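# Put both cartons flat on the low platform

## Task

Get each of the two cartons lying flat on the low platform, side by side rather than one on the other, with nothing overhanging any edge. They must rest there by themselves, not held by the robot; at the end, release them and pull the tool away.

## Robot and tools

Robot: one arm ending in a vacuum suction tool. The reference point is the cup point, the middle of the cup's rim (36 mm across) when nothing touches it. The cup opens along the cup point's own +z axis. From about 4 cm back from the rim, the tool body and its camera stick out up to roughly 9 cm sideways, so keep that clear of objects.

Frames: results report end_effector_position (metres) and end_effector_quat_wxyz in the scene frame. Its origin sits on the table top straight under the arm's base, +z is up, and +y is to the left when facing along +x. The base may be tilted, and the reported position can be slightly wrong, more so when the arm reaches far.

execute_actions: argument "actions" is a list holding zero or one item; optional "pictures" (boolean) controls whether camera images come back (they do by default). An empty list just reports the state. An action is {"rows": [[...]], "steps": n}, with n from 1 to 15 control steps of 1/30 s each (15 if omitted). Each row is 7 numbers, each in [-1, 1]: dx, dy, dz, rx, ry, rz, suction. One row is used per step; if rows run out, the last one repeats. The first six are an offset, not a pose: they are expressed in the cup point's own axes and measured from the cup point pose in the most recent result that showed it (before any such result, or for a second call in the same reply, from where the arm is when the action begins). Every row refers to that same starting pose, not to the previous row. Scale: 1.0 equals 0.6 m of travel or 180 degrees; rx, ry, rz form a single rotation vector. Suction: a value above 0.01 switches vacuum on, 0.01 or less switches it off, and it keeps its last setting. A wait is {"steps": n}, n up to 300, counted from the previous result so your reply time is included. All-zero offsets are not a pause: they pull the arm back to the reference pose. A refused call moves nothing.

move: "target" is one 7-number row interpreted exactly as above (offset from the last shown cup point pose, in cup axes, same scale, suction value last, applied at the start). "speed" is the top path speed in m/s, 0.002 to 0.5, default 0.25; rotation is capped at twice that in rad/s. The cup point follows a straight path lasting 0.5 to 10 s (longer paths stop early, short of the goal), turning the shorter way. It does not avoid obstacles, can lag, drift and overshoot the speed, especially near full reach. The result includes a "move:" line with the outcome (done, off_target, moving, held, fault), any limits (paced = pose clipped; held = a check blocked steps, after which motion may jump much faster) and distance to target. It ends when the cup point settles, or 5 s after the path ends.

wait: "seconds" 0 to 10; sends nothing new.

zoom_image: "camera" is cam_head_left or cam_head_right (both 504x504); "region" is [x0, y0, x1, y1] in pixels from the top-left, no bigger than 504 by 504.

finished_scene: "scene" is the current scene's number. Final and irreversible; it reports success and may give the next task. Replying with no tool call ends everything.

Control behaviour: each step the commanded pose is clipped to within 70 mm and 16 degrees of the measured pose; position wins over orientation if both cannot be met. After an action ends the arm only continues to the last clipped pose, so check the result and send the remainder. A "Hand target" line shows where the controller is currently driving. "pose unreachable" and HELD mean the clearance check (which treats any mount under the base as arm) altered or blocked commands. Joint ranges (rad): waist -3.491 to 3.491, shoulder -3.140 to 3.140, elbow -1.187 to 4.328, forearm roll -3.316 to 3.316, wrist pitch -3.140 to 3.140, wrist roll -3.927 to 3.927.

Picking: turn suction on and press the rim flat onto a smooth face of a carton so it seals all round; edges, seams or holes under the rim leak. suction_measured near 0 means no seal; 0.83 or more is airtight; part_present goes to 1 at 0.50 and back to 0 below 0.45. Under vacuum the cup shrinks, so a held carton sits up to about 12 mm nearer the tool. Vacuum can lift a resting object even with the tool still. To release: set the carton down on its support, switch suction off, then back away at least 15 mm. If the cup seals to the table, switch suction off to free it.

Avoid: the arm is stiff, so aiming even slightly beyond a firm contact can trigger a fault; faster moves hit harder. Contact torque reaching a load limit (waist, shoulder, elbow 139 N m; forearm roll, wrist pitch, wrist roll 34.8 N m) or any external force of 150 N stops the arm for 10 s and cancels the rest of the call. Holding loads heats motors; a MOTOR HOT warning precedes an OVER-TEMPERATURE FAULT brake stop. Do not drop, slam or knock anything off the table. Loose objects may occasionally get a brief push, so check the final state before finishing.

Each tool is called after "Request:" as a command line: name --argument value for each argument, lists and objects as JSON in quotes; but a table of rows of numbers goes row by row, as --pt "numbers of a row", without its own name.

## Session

Request:
execute_actions --actions '[]'

Scene clock: 0.00 s of 5000.00 s.
end_effector_position=(+0.5002, +0.0124, +0.3948) suction_measured=0.00 part_present=0 end_effector_quat_wxyz=(-0.001, -0.013, +1.000, -0.001)
Joint positions: [ 0.265  0.134  0.191  0.002 -1.631 -0.263]
Joint velocities: [-0.     0.    -0.     0.     0.     0.001]
Hand target: +0.500, +0.012, +0.395; -0.001, -0.013, +1.000, -0.001

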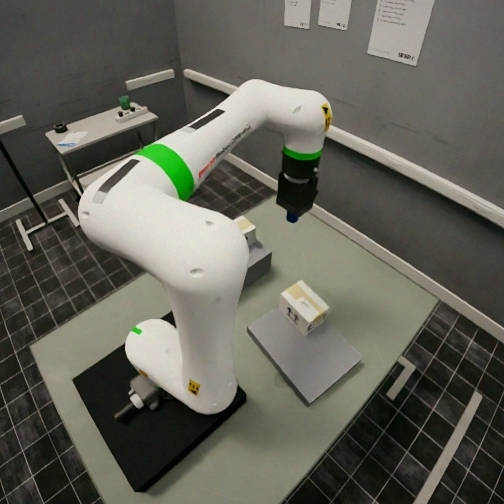

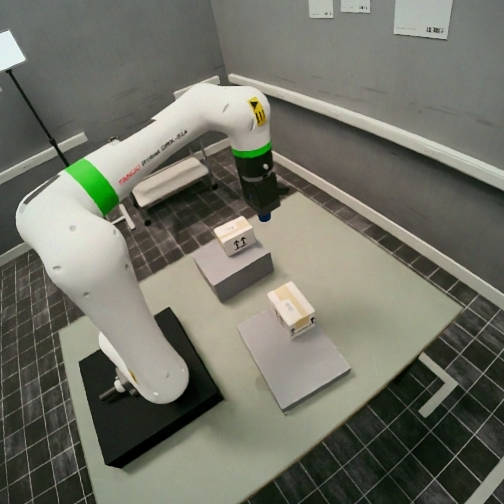

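Request:
zoom_image --camera "cam_head_right" --region '[170, 200, 380, 410]'

Request:
zoom_image --camera "cam_head_left" --region '[190, 200, 400, 410]'

Region (170, 200, 380, 410) of cam_head_right's 504x504 image, scaled by 2.400, with more detail than that image has.

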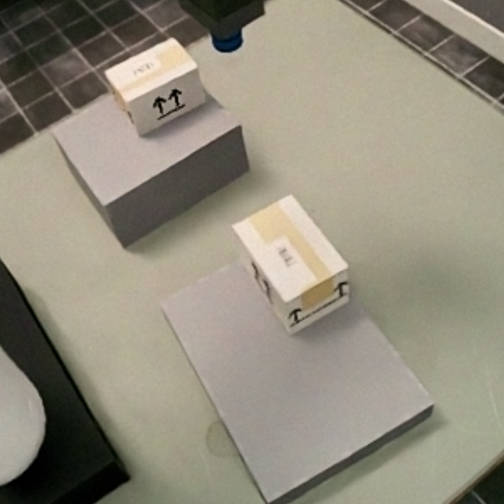

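Region (190, 200, 400, 410) of cam_head_left's 504x504 image, scaled by 2.400, with more detail than that image has.

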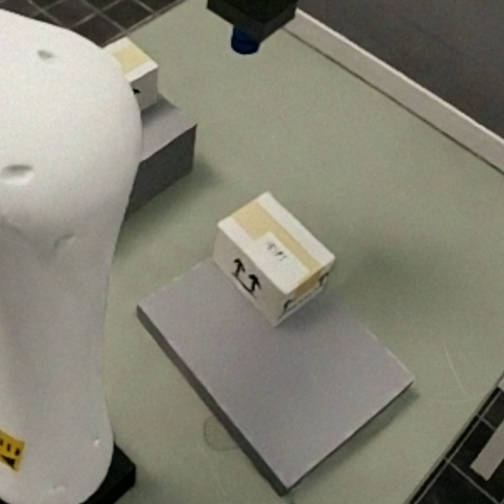

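Request:
zoom_image --camera "cam_head_right" --region '[230, 265, 350, 385]'

Request:
zoom_image --camera "cam_head_left" --region '[245, 265, 365, 385]'

Region (230, 265, 350, 385) of cam_head_right's 504x504 image, scaled by 4.200, with more detail than that image has.

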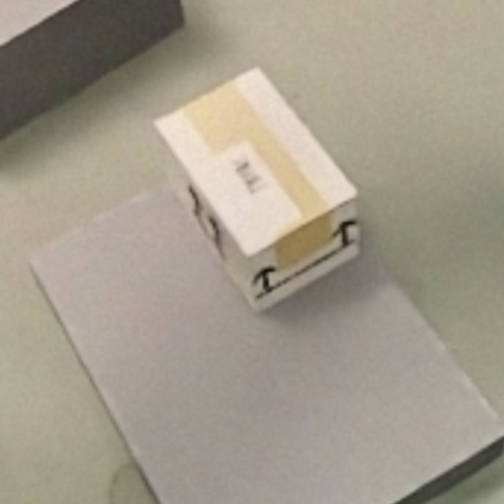

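Region (245, 265, 365, 385) of cam_head_left's 504x504 image, scaled by 4.200, with more detail than that image has.

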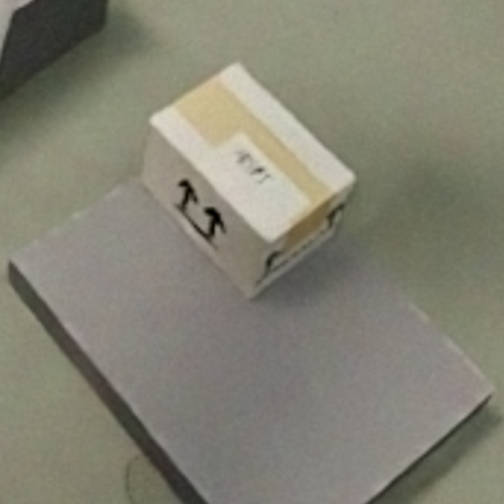

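Request:
move --target '[0.0333, -0.142, 0.325, 0, 0, 0, 0]' --speed 0.25

Request:
zoom_image --camera "cam_head_left" --region '[230, 220, 380, 370]'

Request:
zoom_image --camera "cam_head_right" --region '[215, 220, 365, 370]'

Scene clock: 111.57 s of 5000.00 s.
end_effector_position=(+0.4817, -0.0733, +0.1999) suction_measured=0.00 part_present=0 end_effector_quat_wxyz=(-0.002, -0.014, +1.000, -0.001)
Joint positions: [ 0.096  0.182 -0.217  0.002 -1.175 -0.094]
Joint velocities: [-0.001  0.001 -0.     0.     0.001  0.003]
Hand target: +0.482, -0.073, +0.200; -0.002, -0.014, +1.000, -0.001
Off the commanded pose: 0.001 m, 0 deg.
After step 90, 107.23 s passed at rest.
move: done

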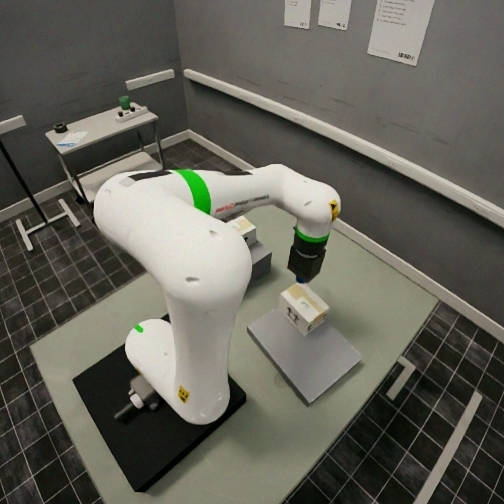

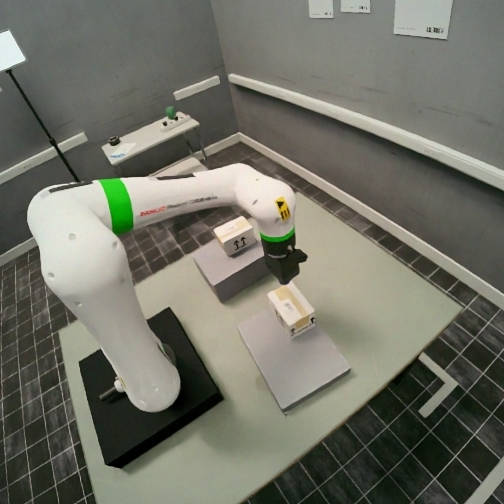

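Region (230, 220, 380, 370) of cam_head_left's 504x504 image, scaled by 3.360, with more detail than that image has.

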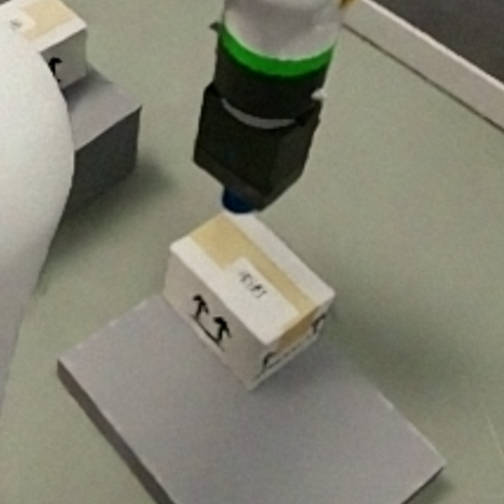

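Region (215, 220, 365, 370) of cam_head_right's 504x504 image, scaled by 3.360, with more detail than that image has.

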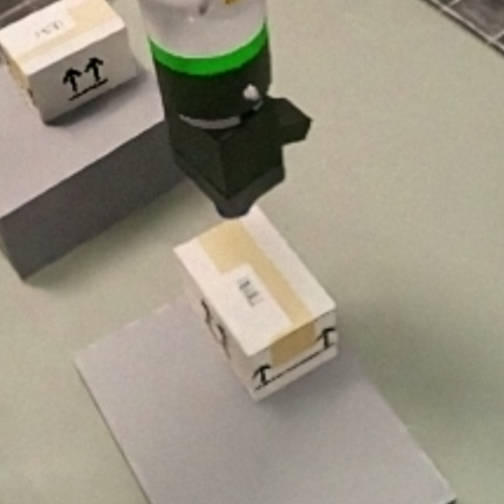

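Request:
move --target '[-0.009, -0.04, 0.075, 0, 0, 0, 1]' --speed 0.08

Request:
zoom_image --camera "cam_head_left" --region '[230, 220, 380, 370]'

Scene clock: 135.50 s of 5000.00 s.
end_effector_position=(+0.4876, -0.0971, +0.1550) suction_measured=0.00 part_present=0 end_effector_quat_wxyz=(-0.002, -0.014, +1.000, -0.001)
Joint positions: [ 0.045  0.254 -0.245  0.002 -1.075 -0.043]
Joint velocities: [-0.002  0.001 -0.    -0.001  0.     0.001]
Hand target: +0.488, -0.097, +0.155; -0.002, -0.014, +1.000, -0.001
Off the commanded pose: 0.000 m, 0 deg.
After step 90, 19.93 s passed at rest.
move: done

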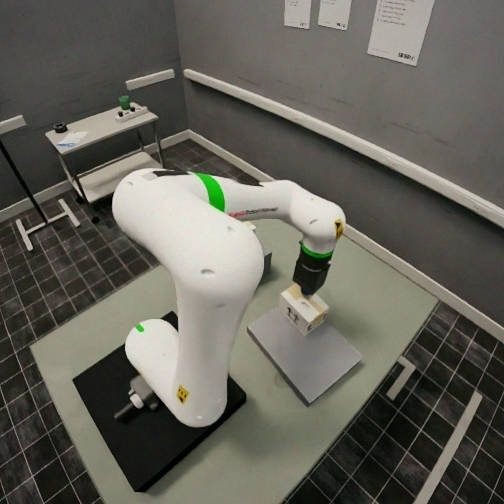

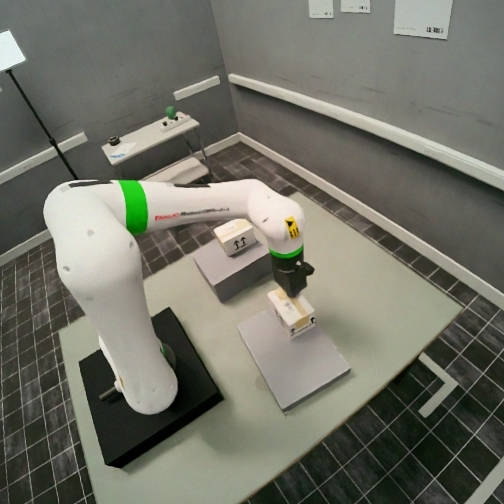

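Region (230, 220, 380, 370) of cam_head_left's 504x504 image, scaled by 3.360, with more detail than that image has.

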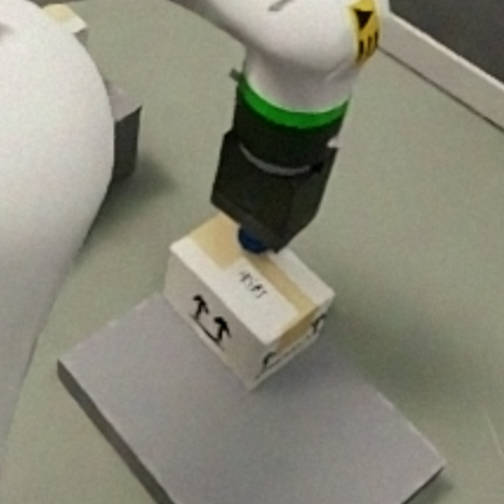

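Request:
move --target '[0, 0, 0.04, 0, 0, 0, 1]' --speed 0.03

Request:
execute_actions --actions '[{"steps": 10}]' --pictures false

Scene clock: 142.83 s of 5000.00 s.
end_effector_position=(+0.4875, -0.0971, +0.1310) suction_measured=1.00 part_present=1 end_effector_quat_wxyz=(-0.002, -0.014, +1.000, -0.001)
Joint positions: [ 0.045  0.284 -0.27   0.002 -1.02  -0.043]
Joint velocities: [ 0.     0.001 -0.     0.     0.001  0.001]
Hand target: +0.488, -0.097, +0.131; -0.002, -0.014, +1.000, -0.001
Off the commanded pose: 0.000 m, 0 deg.
After step 90, 3.27 s passed at rest.
move: done

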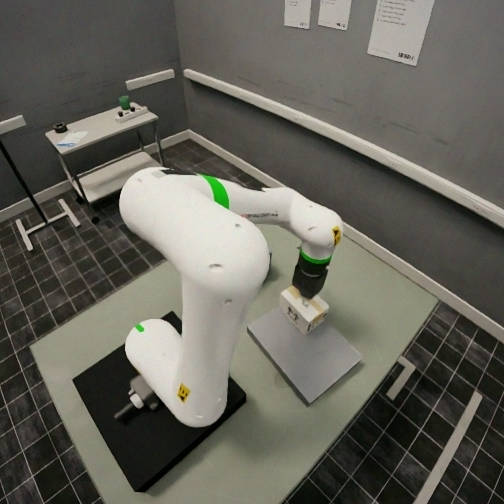

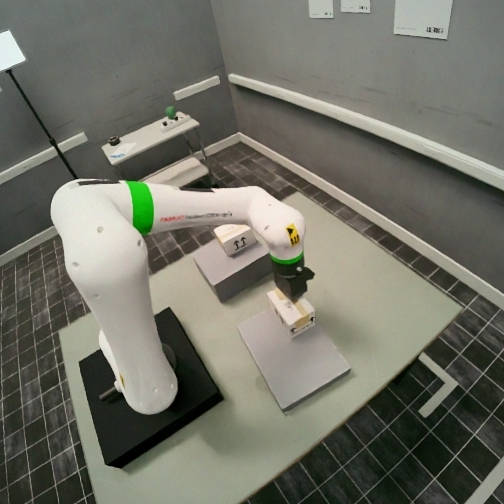

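Scene clock: 143.17 s of 5000.00 s.
end_effector_position=(+0.4875, -0.0971, +0.1310) suction_measured=1.00 part_present=1 end_effector_quat_wxyz=(-0.002, -0.014, +1.000, -0.001)
Joint positions: [ 0.045  0.284 -0.27   0.002 -1.019 -0.043]
Joint velocities: [ 0.001  0.     0.    -0.    -0.     0.001]
Hand target: +0.488, -0.097, +0.131; -0.002, -0.014, +1.000, -0.001
Off the commanded pose: 0.000 m, 0 deg.
Steps of this call (steps 1 to 10: nothing new was sent). Readings (end_effector_position | what the end effector reports):
1: (+0.4875, -0.0971, +0.1310) | suction_measured=1.00 part_present=1
2: (+0.4875, -0.0971, +0.1310) | suction_measured=1.00 part_present=1
4: (+0.4875, -0.0971, +0.1310) | suction_measured=1.00 part_present=1
8: (+0.4875, -0.0971, +0.1310) | suction_measured=1.00 part_present=1
10: the state above

Request:
move --target '[0, 0, -0.042, 0, 0, 0, 1]' --speed 0.06

Request:
move --target '[0.055, -0.035, 0, 0, 0, 0, 1]' --speed 0.06

Request:
move --target '[0, 0, 0.048, 0, 0, 0, 1]' --speed 0.03

Request:
zoom_image --camera "cam_head_left" --region '[230, 220, 380, 370]'

Request:
zoom_image --camera "cam_head_right" --region '[215, 220, 365, 370]'

Scene clock: 160.80 s of 5000.00 s.
end_effector_position=(+0.4876, -0.0971, +0.1561) suction_measured=1.00 part_present=1 end_effector_quat_wxyz=(-0.002, -0.014, +1.000, -0.001)
Joint positions: [ 0.045  0.253 -0.244  0.002 -1.078 -0.043]
Joint velocities: [-0.    -0.002  0.001 -0.001 -0.003  0.001]
Hand target: +0.488, -0.097, +0.156; -0.002, -0.014, +1.000, -0.001
Off the commanded pose: 0.000 m, 0 deg.
After step 90, 13.87 s passed at rest.
move: done

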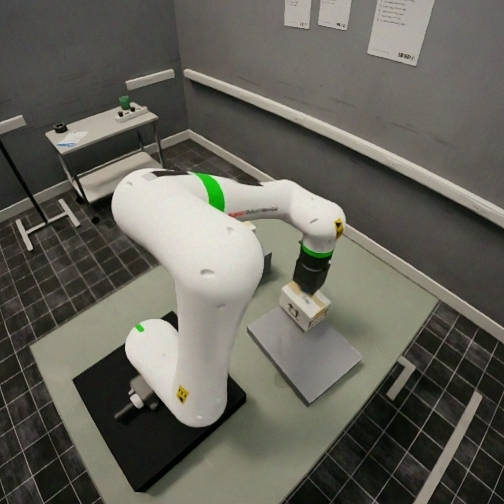

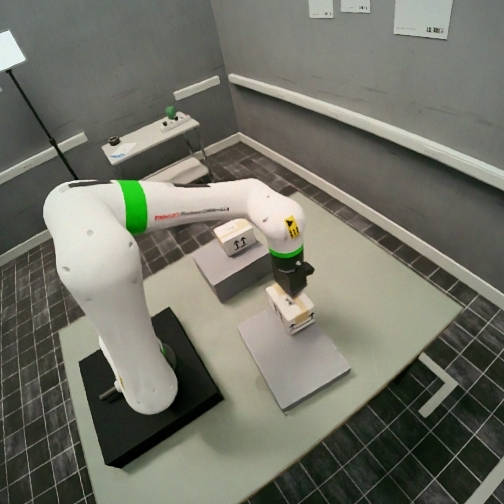

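Scene clock: 161.80 s of 5000.00 s.
end_effector_position=(+0.4551, -0.1189, +0.1562) suction_measured=1.00 part_present=1 end_effector_quat_wxyz=(-0.002, -0.014, +1.000, -0.001)
Joint positions: [ 0.002  0.191 -0.32   0.002 -1.063  0.001]
Joint velocities: [ 0.    -0.    -0.002  0.     0.001 -0.001]
Hand target: +0.455, -0.119, +0.156; -0.002, -0.014, +1.000, -0.001
Off the commanded pose: 0.000 m, 0 deg.
move: done

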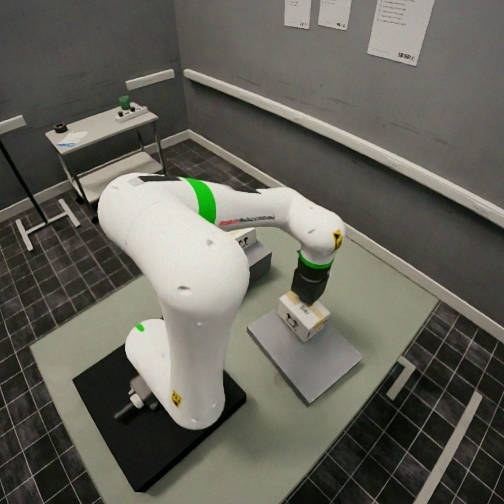

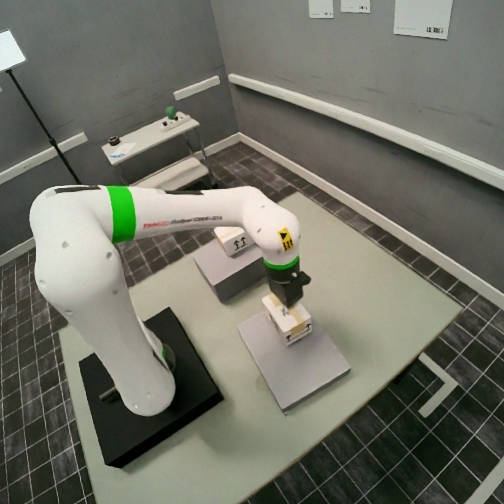

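Scene clock: 163.03 s of 5000.00 s.
end_effector_position=(+0.4552, -0.1189, +0.1278) suction_measured=1.00 part_present=1 end_effector_quat_wxyz=(-0.001, -0.014, +1.000, -0.001)
Joint positions: [ 0.002  0.229 -0.351  0.002 -0.994  0.001]
Joint velocities: [-0.     0.002 -0.001 -0.     0.004 -0.001]
Hand target: +0.455, -0.119, +0.127; -0.002, -0.014, +1.000, -0.001
Off the commanded pose: 0.000 m, 0 deg.
move: done

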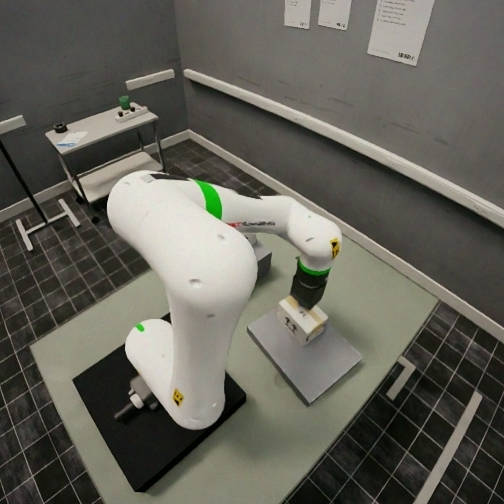

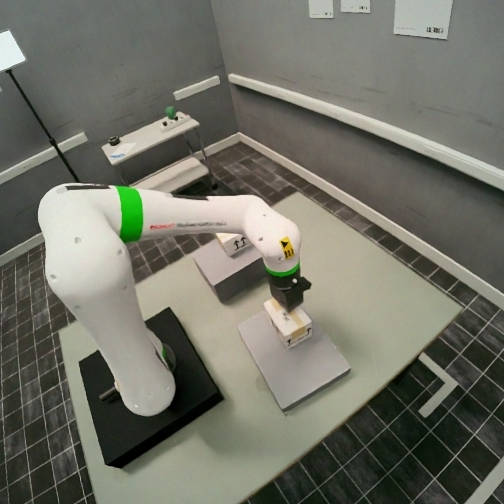

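Region (230, 220, 380, 370) of cam_head_left's 504x504 image, scaled by 3.360, with more detail than that image has.

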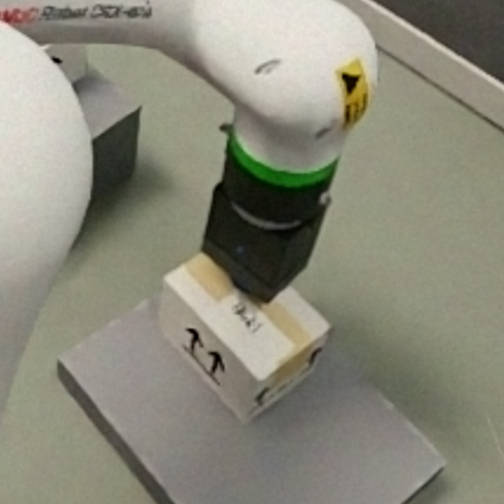

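Region (215, 220, 365, 370) of cam_head_right's 504x504 image, scaled by 3.360, with more detail than that image has.

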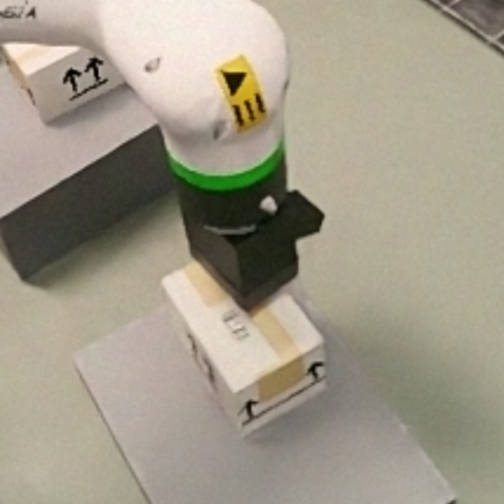

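Request:
execute_actions --actions '[{"rows": [[0, 0, 0, 0, 0, 0, 0]], "steps": 10}]' --pictures false

Request:
move --target '[0, 0, -0.32, 0, 0, 0, 0]' --speed 0.15

Request:
move --target '[-0.04, 0.615, 0, 0, 0, 0, 0]' --speed 0.3

Request:
zoom_image --camera "cam_head_right" --region '[160, 140, 310, 290]'

Request:
zoom_image --camera "cam_head_left" --region '[160, 140, 310, 290]'

Scene clock: 203.53 s of 5000.00 s.
end_effector_position=(+0.4552, -0.1189, +0.1276) suction_measured=0.00 part_present=0 end_effector_quat_wxyz=(-0.001, -0.014, +1.000, -0.001)
Joint positions: [ 0.002  0.229 -0.351  0.002 -0.994  0.001]
Joint velocities: [ 0.001 -0.001  0.001  0.     0.     0.   ]
Hand target: +0.455, -0.119, +0.128; -0.001, -0.014, +1.000, -0.001
Off the commanded pose: 0.000 m, 0 deg.
Steps of this call (steps 1 to 90: nothing new was sent; then 37.17 s passed at rest; steps 91 to 100: all 10 steps of this action). Readings (end_effector_position | what the end effector reports):
91: (+0.4550, -0.1189, +0.1274) | suction_measured=0.74 part_present=1
92: (+0.4550, -0.1189, +0.1274) | suction_measured=0.14 part_present=0
94: (+0.4551, -0.1189, +0.1274) | suction_measured=0.00 part_present=0
98: (+0.4552, -0.1189, +0.1275) | suction_measured=0.00 part_present=0
100: the state above

Scene clock: 205.47 s of 5000.00 s.
end_effector_position=(+0.4557, -0.1189, +0.3197) suction_measured=0.00 part_present=0 end_effector_quat_wxyz=(-0.001, -0.013, +1.000, -0.001)
Joint positions: [ 0.002  0.065 -0.059  0.002 -1.449  0.001]
Joint velocities: [ 0.    -0.001  0.002  0.    -0.002  0.003]
Hand target: +0.456, -0.119, +0.320; -0.001, -0.013, +1.000, -0.001
Off the commanded pose: 0.000 m, 0 deg.
move: done

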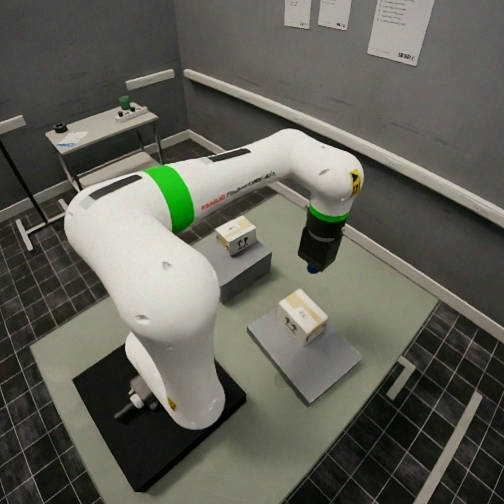

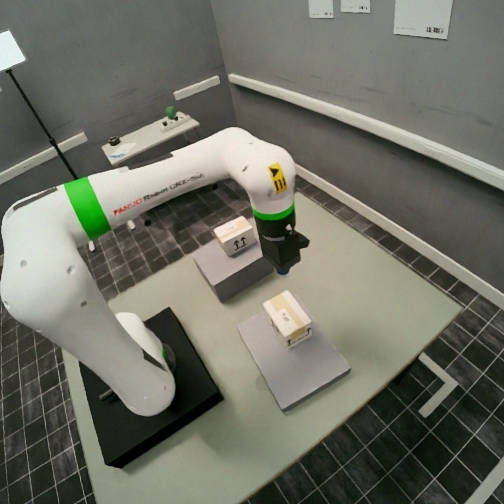

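Scene clock: 207.20 s of 5000.00 s.
end_effector_position=(+0.4705, +0.2506, +0.3195) suction_measured=0.00 part_present=0 end_effector_quat_wxyz=(-0.000, -0.013, +1.000, -0.002)
Joint positions: [ 0.713  0.221  0.118  0.002 -1.47  -0.711]
Joint velocities: [ 0.     0.003  0.002  0.001 -0.001 -0.003]
Hand target: +0.471, +0.251, +0.320; -0.000, -0.013, +1.000, -0.002
Off the commanded pose: 0.001 m, 0 deg.
move: done

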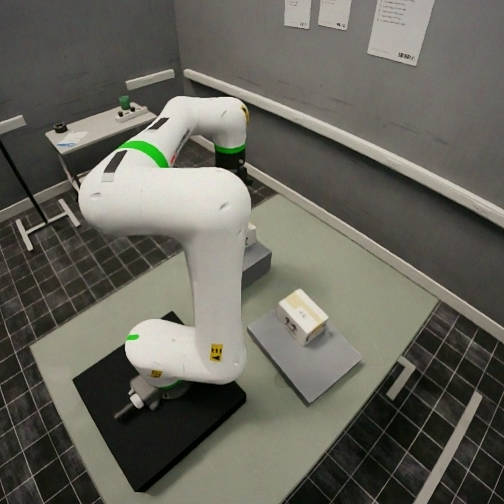

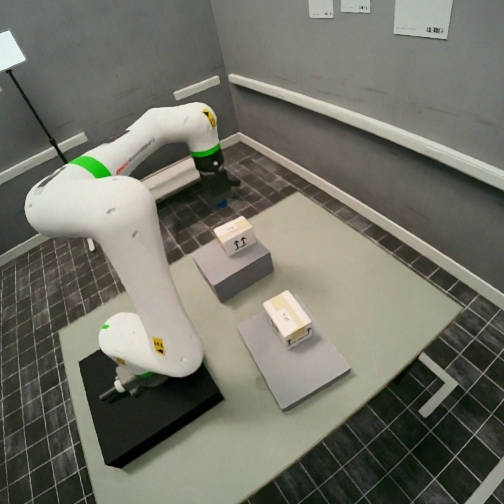

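Region (160, 140, 310, 290) of cam_head_right's 504x504 image, scaled by 3.360, with more detail than that image has.

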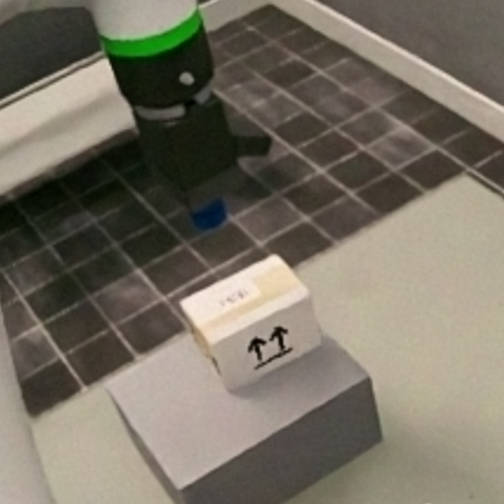

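Region (160, 140, 310, 290) of cam_head_left's 504x504 image, scaled by 3.360, with more detail than that image has.

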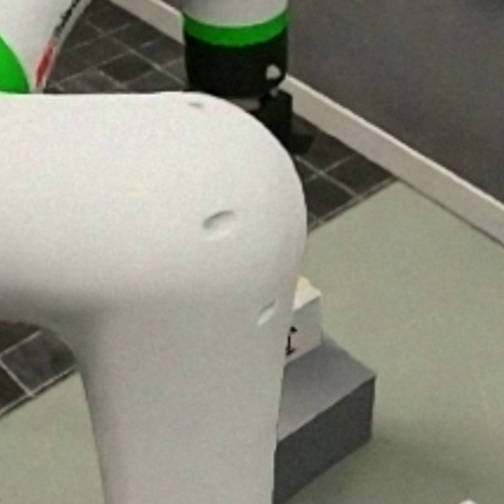

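Request:
move --target '[-0.007, -0.027, 0.1, 0, 0, 0, 1]' --speed 0.08

Request:
zoom_image --camera "cam_head_right" --region '[160, 140, 310, 290]'

Scene clock: 226.17 s of 5000.00 s.
end_effector_position=(+0.4750, +0.2345, +0.2596) suction_measured=0.00 part_present=0 end_effector_quat_wxyz=(-0.000, -0.013, +1.000, -0.002)
Joint positions: [ 0.684  0.238 -0.004  0.002 -1.332 -0.682]
Joint velocities: [-0.001  0.    -0.001 -0.001  0.001 -0.   ]
Hand target: +0.475, +0.234, +0.260; -0.000, -0.013, +1.000, -0.002
Off the commanded pose: 0.000 m, 0 deg.
After step 90, 14.83 s passed at rest.
move: done

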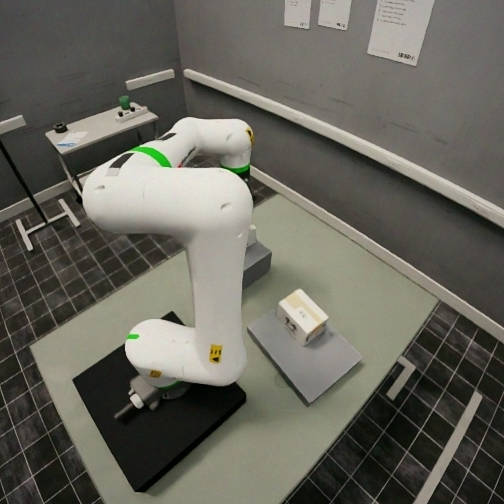

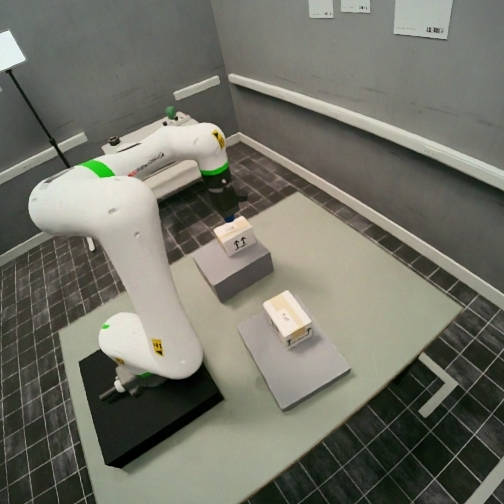

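Region (160, 140, 310, 290) of cam_head_right's 504x504 image, scaled by 3.360, with more detail than that image has.

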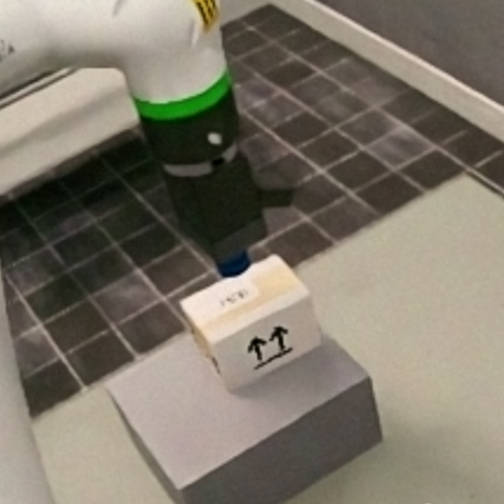

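Request:
move --target '[0, 0, 0.045, 0, 0, 0, 1]' --speed 0.03

Request:
execute_actions --actions '[{"steps": 10}]' --pictures false

Scene clock: 235.07 s of 5000.00 s.
end_effector_position=(+0.4749, +0.2344, +0.2327) suction_measured=0.00 part_present=0 end_effector_quat_wxyz=(-0.000, -0.013, +1.000, -0.002)
Joint positions: [ 0.684  0.255 -0.047  0.002 -1.271 -0.682]
Joint velocities: [ 0.    -0.    -0.001 -0.001  0.001  0.   ]
Hand target: +0.475, +0.234, +0.233; -0.000, -0.013, +1.000, -0.002
Off the commanded pose: 0.000 m, 0 deg.
After step 90, 4.73 s passed at rest.
move: done

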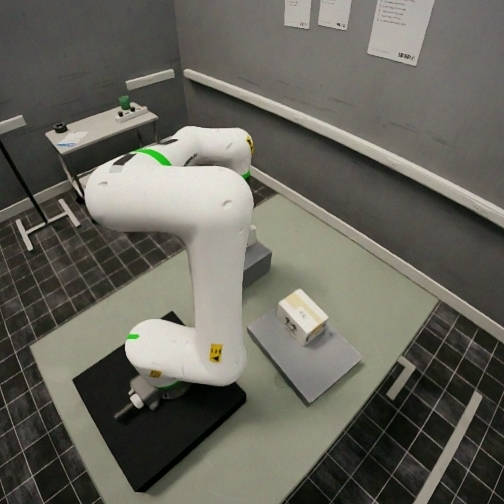

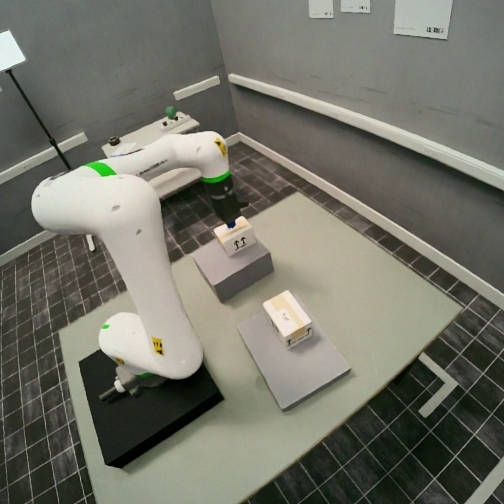

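Scene clock: 235.40 s of 5000.00 s.
end_effector_position=(+0.4749, +0.2344, +0.2326) suction_measured=0.00 part_present=0 end_effector_quat_wxyz=(-0.000, -0.013, +1.000, -0.002)
Joint positions: [ 0.684  0.255 -0.047  0.002 -1.271 -0.682]
Joint velocities: [ 0.     0.001 -0.     0.001  0.    -0.001]
Hand target: +0.475, +0.234, +0.233; -0.000, -0.013, +1.000, -0.002
Off the commanded pose: 0.000 m, 0 deg.
Steps of this call (steps 1 to 10: nothing new was sent). Readings (end_effector_position | what the end effector reports):
1: (+0.4749, +0.2344, +0.2326) | suction_measured=0.00 part_present=0
2: (+0.4749, +0.2344, +0.2326) | suction_measured=0.00 part_present=0
4: (+0.4749, +0.2344, +0.2326) | suction_measured=0.00 part_present=0
8: (+0.4749, +0.2344, +0.2326) | suction_measured=0.00 part_present=0
10: the state above

Request:
move --target '[0, 0, 0.02, 0, 0, 0, 1]' --speed 0.02

Request:
execute_actions --actions '[{"steps": 10}]' --pictures false

Scene clock: 248.10 s of 5000.00 s.
end_effector_position=(+0.4749, +0.2344, +0.2207) suction_measured=0.00 part_present=0 end_effector_quat_wxyz=(-0.000, -0.013, +1.000, -0.002)
Joint positions: [ 0.684  0.264 -0.065  0.003 -1.244 -0.682]
Joint velocities: [-0.001  0.001 -0.001 -0.     0.002  0.001]
Hand target: +0.475, +0.234, +0.221; -0.000, -0.013, +1.000, -0.002
Off the commanded pose: 0.000 m, 0 deg.
After step 90, 8.83 s passed at rest.
move: done

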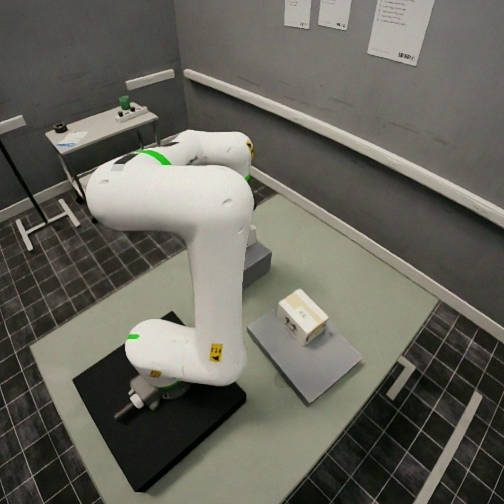

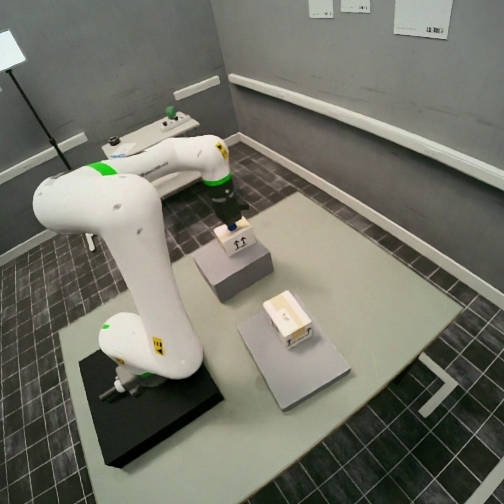

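Scene clock: 248.43 s of 5000.00 s.
end_effector_position=(+0.4749, +0.2344, +0.2206) suction_measured=0.00 part_present=0 end_effector_quat_wxyz=(-0.000, -0.013, +1.000, -0.002)
Joint positions: [ 0.684  0.264 -0.065  0.003 -1.244 -0.682]
Joint velocities: [-0.     0.001 -0.     0.001  0.    -0.001]
Hand target: +0.475, +0.234, +0.221; -0.000, -0.013, +1.000, -0.002
Off the commanded pose: 0.000 m, 0 deg.
Steps of this call (steps 1 to 10: nothing new was sent). Readings (end_effector_position | what the end effector reports):
1: (+0.4749, +0.2344, +0.2206) | suction_measured=0.00 part_present=0
2: (+0.4749, +0.2344, +0.2206) | suction_measured=0.00 part_present=0
4: (+0.4749, +0.2344, +0.2206) | suction_measured=0.00 part_present=0
8: (+0.4749, +0.2344, +0.2206) | suction_measured=0.00 part_present=0
10: the state above

Request:
zoom_image --camera "cam_head_right" --region '[160, 140, 310, 290]'

Region (160, 140, 310, 290) of cam_head_right's 504x504 image, scaled by 3.360, with more detail than that image has.

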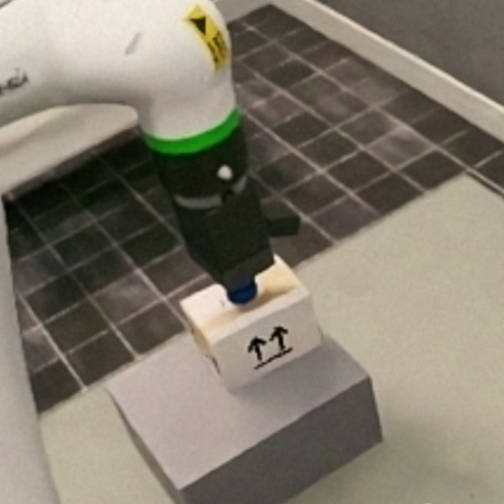

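Request:
move --target '[-0.01, 0.017, 0.017, 0, 0, 0, 1]' --speed 0.02

Request:
execute_actions --actions '[{"steps": 10}]' --pictures false

Request:
zoom_image --camera "cam_head_right" --region '[160, 140, 310, 290]'

Scene clock: 268.10 s of 5000.00 s.
end_effector_position=(+0.4806, +0.2447, +0.2104) suction_measured=0.00 part_present=0 end_effector_quat_wxyz=(-0.000, -0.013, +1.000, -0.002)
Joint positions: [ 0.692  0.296 -0.05   0.002 -1.228 -0.69 ]
Joint velocities: [ 0.     0.001  0.     0.     0.001 -0.   ]
Hand target: +0.481, +0.245, +0.210; -0.000, -0.014, +1.000, -0.002
Off the commanded pose: 0.000 m, 0 deg.
After step 90, 15.63 s passed at rest.
move: done

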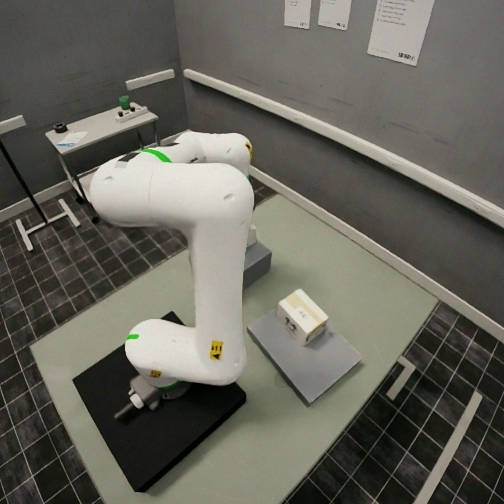

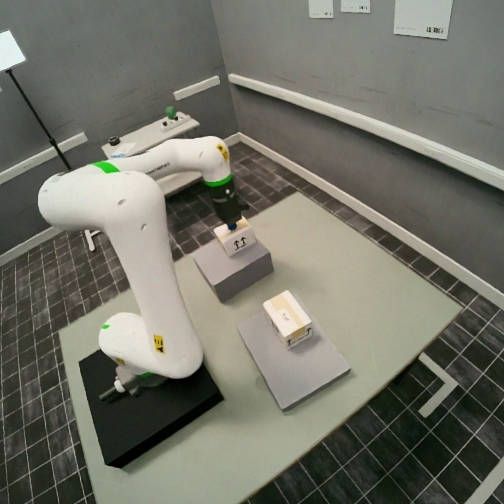

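Scene clock: 268.43 s of 5000.00 s.
end_effector_position=(+0.4806, +0.2447, +0.2104) suction_measured=0.00 part_present=0 end_effector_quat_wxyz=(-0.000, -0.013, +1.000, -0.002)
Joint positions: [ 0.692  0.296 -0.05   0.002 -1.228 -0.69 ]
Joint velocities: [ 0.     0.     0.     0.001  0.001 -0.002]
Hand target: +0.481, +0.245, +0.210; -0.000, -0.014, +1.000, -0.002
Off the commanded pose: 0.000 m, 0 deg.
Steps of this call (steps 1 to 10: nothing new was sent). Readings (end_effector_position | what the end effector reports):
1: (+0.4806, +0.2447, +0.2104) | suction_measured=0.00 part_present=0
2: (+0.4806, +0.2447, +0.2104) | suction_measured=0.00 part_present=0
4: (+0.4806, +0.2447, +0.2104) | suction_measured=0.00 part_present=0
8: (+0.4806, +0.2447, +0.2104) | suction_measured=0.00 part_present=0
10: the state above

Region (160, 140, 310, 290) of cam_head_right's 504x504 image, scaled by 3.360, with more detail than that image has.

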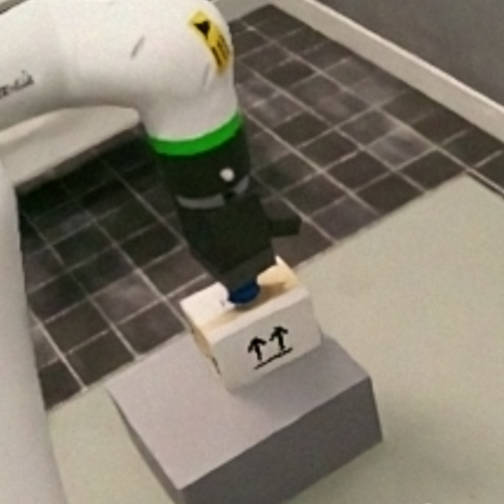

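Request:
move --target '[-0.008, 0.013, 0.014, 0, 0, 0, 1]' --speed 0.02

Request:
execute_actions --actions '[{"steps": 10}]' --pictures false

Request:
zoom_image --camera "cam_head_right" --region '[160, 140, 310, 290]'

Scene clock: 276.13 s of 5000.00 s.
end_effector_position=(+0.4852, +0.2526, +0.2020) suction_measured=0.00 part_present=0 end_effector_quat_wxyz=(-0.000, -0.014, +1.000, -0.002)
Joint positions: [ 0.697  0.321 -0.038  0.003 -1.215 -0.695]
Joint velocities: [ 0.     0.002  0.001 -0.     0.    -0.   ]
Hand target: +0.485, +0.253, +0.202; -0.000, -0.014, +1.000, -0.002
Off the commanded pose: 0.000 m, 0 deg.
After step 90, 3.83 s passed at rest.
move: done

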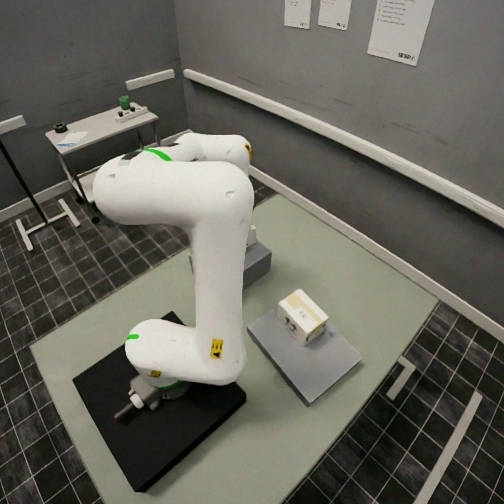

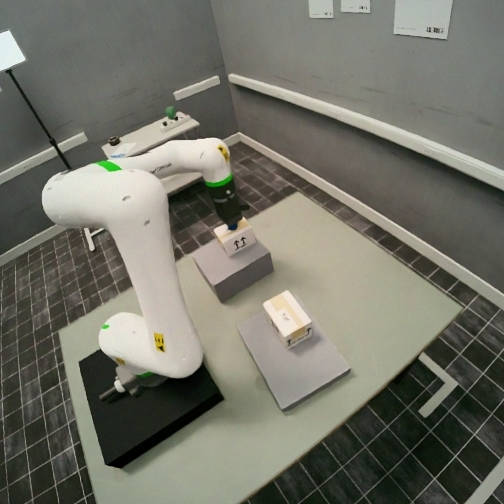

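Scene clock: 276.47 s of 5000.00 s.
end_effector_position=(+0.4852, +0.2526, +0.2020) suction_measured=0.00 part_present=0 end_effector_quat_wxyz=(-0.000, -0.014, +1.000, -0.002)
Joint positions: [ 0.697  0.321 -0.038  0.003 -1.215 -0.695]
Joint velocities: [-0.    -0.    -0.    -0.001  0.001 -0.001]
Hand target: +0.485, +0.253, +0.202; -0.000, -0.014, +1.000, -0.002
Off the commanded pose: 0.000 m, 0 deg.
Steps of this call (steps 1 to 10: nothing new was sent). Readings (end_effector_position | what the end effector reports):
1: (+0.4852, +0.2526, +0.2020) | suction_measured=0.00 part_present=0
2: (+0.4852, +0.2526, +0.2020) | suction_measured=0.00 part_present=0
4: (+0.4852, +0.2526, +0.2020) | suction_measured=0.00 part_present=0
8: (+0.4852, +0.2526, +0.2020) | suction_measured=0.00 part_present=0
10: the state above

Region (160, 140, 310, 290) of cam_head_right's 504x504 image, scaled by 3.360, with more detail than that image has.

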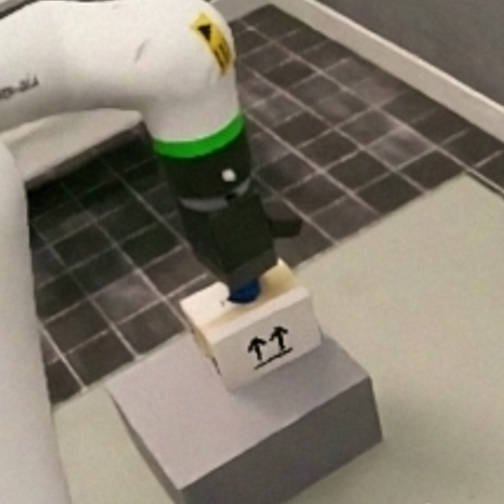

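Request:
move --target '[-0.004, 0.007, 0.013, 0, 0, 0, 1]' --speed 0.02

Request:
execute_actions --actions '[{"steps": 10}]' --pictures false

Request:
zoom_image --camera "cam_head_right" --region '[160, 140, 310, 290]'

Scene clock: 286.77 s of 5000.00 s.
end_effector_position=(+0.4875, +0.2569, +0.1942) suction_measured=1.00 part_present=1 end_effector_quat_wxyz=(-0.000, -0.014, +1.000, -0.002)
Joint positions: [ 0.701  0.337 -0.036  0.002 -1.201 -0.698]
Joint velocities: [ 0.001  0.002  0.     0.     0.001 -0.001]
Hand target: +0.488, +0.257, +0.194; -0.000, -0.014, +1.000, -0.002
Off the commanded pose: 0.000 m, 0 deg.
After step 90, 6.60 s passed at rest.
move: done

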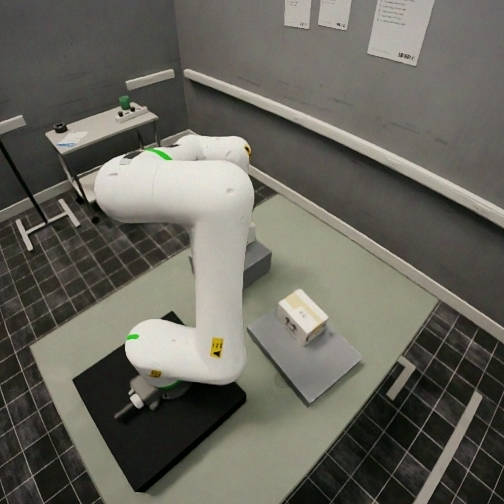

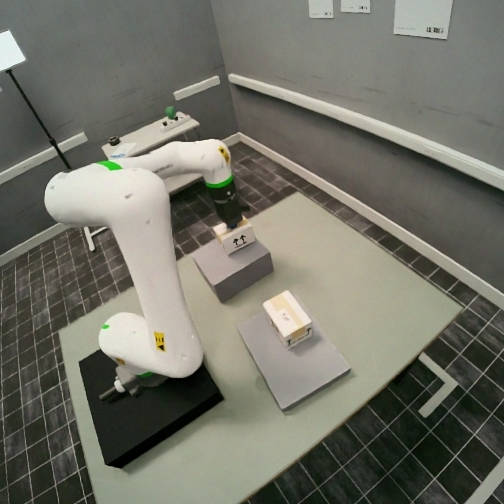

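Scene clock: 287.10 s of 5000.00 s.
end_effector_position=(+0.4875, +0.2569, +0.1942) suction_measured=1.00 part_present=1 end_effector_quat_wxyz=(-0.000, -0.014, +1.000, -0.002)
Joint positions: [ 0.701  0.337 -0.036  0.003 -1.2   -0.698]
Joint velocities: [ 0.    -0.001 -0.    -0.001 -0.     0.001]
Hand target: +0.488, +0.257, +0.194; -0.000, -0.014, +1.000, -0.002
Off the commanded pose: 0.000 m, 0 deg.
Steps of this call (steps 1 to 10: nothing new was sent). Readings (end_effector_position | what the end effector reports):
1: (+0.4875, +0.2569, +0.1942) | suction_measured=1.00 part_present=1
2: (+0.4875, +0.2569, +0.1942) | suction_measured=1.00 part_present=1
4: (+0.4875, +0.2569, +0.1942) | suction_measured=1.00 part_present=1
8: (+0.4875, +0.2569, +0.1942) | suction_measured=1.00 part_present=1
10: the state above

Region (160, 140, 310, 290) of cam_head_right's 504x504 image, scaled by 3.360, with more detail than that image has.

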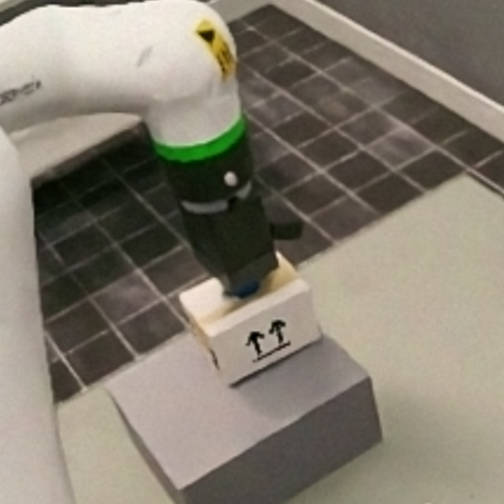

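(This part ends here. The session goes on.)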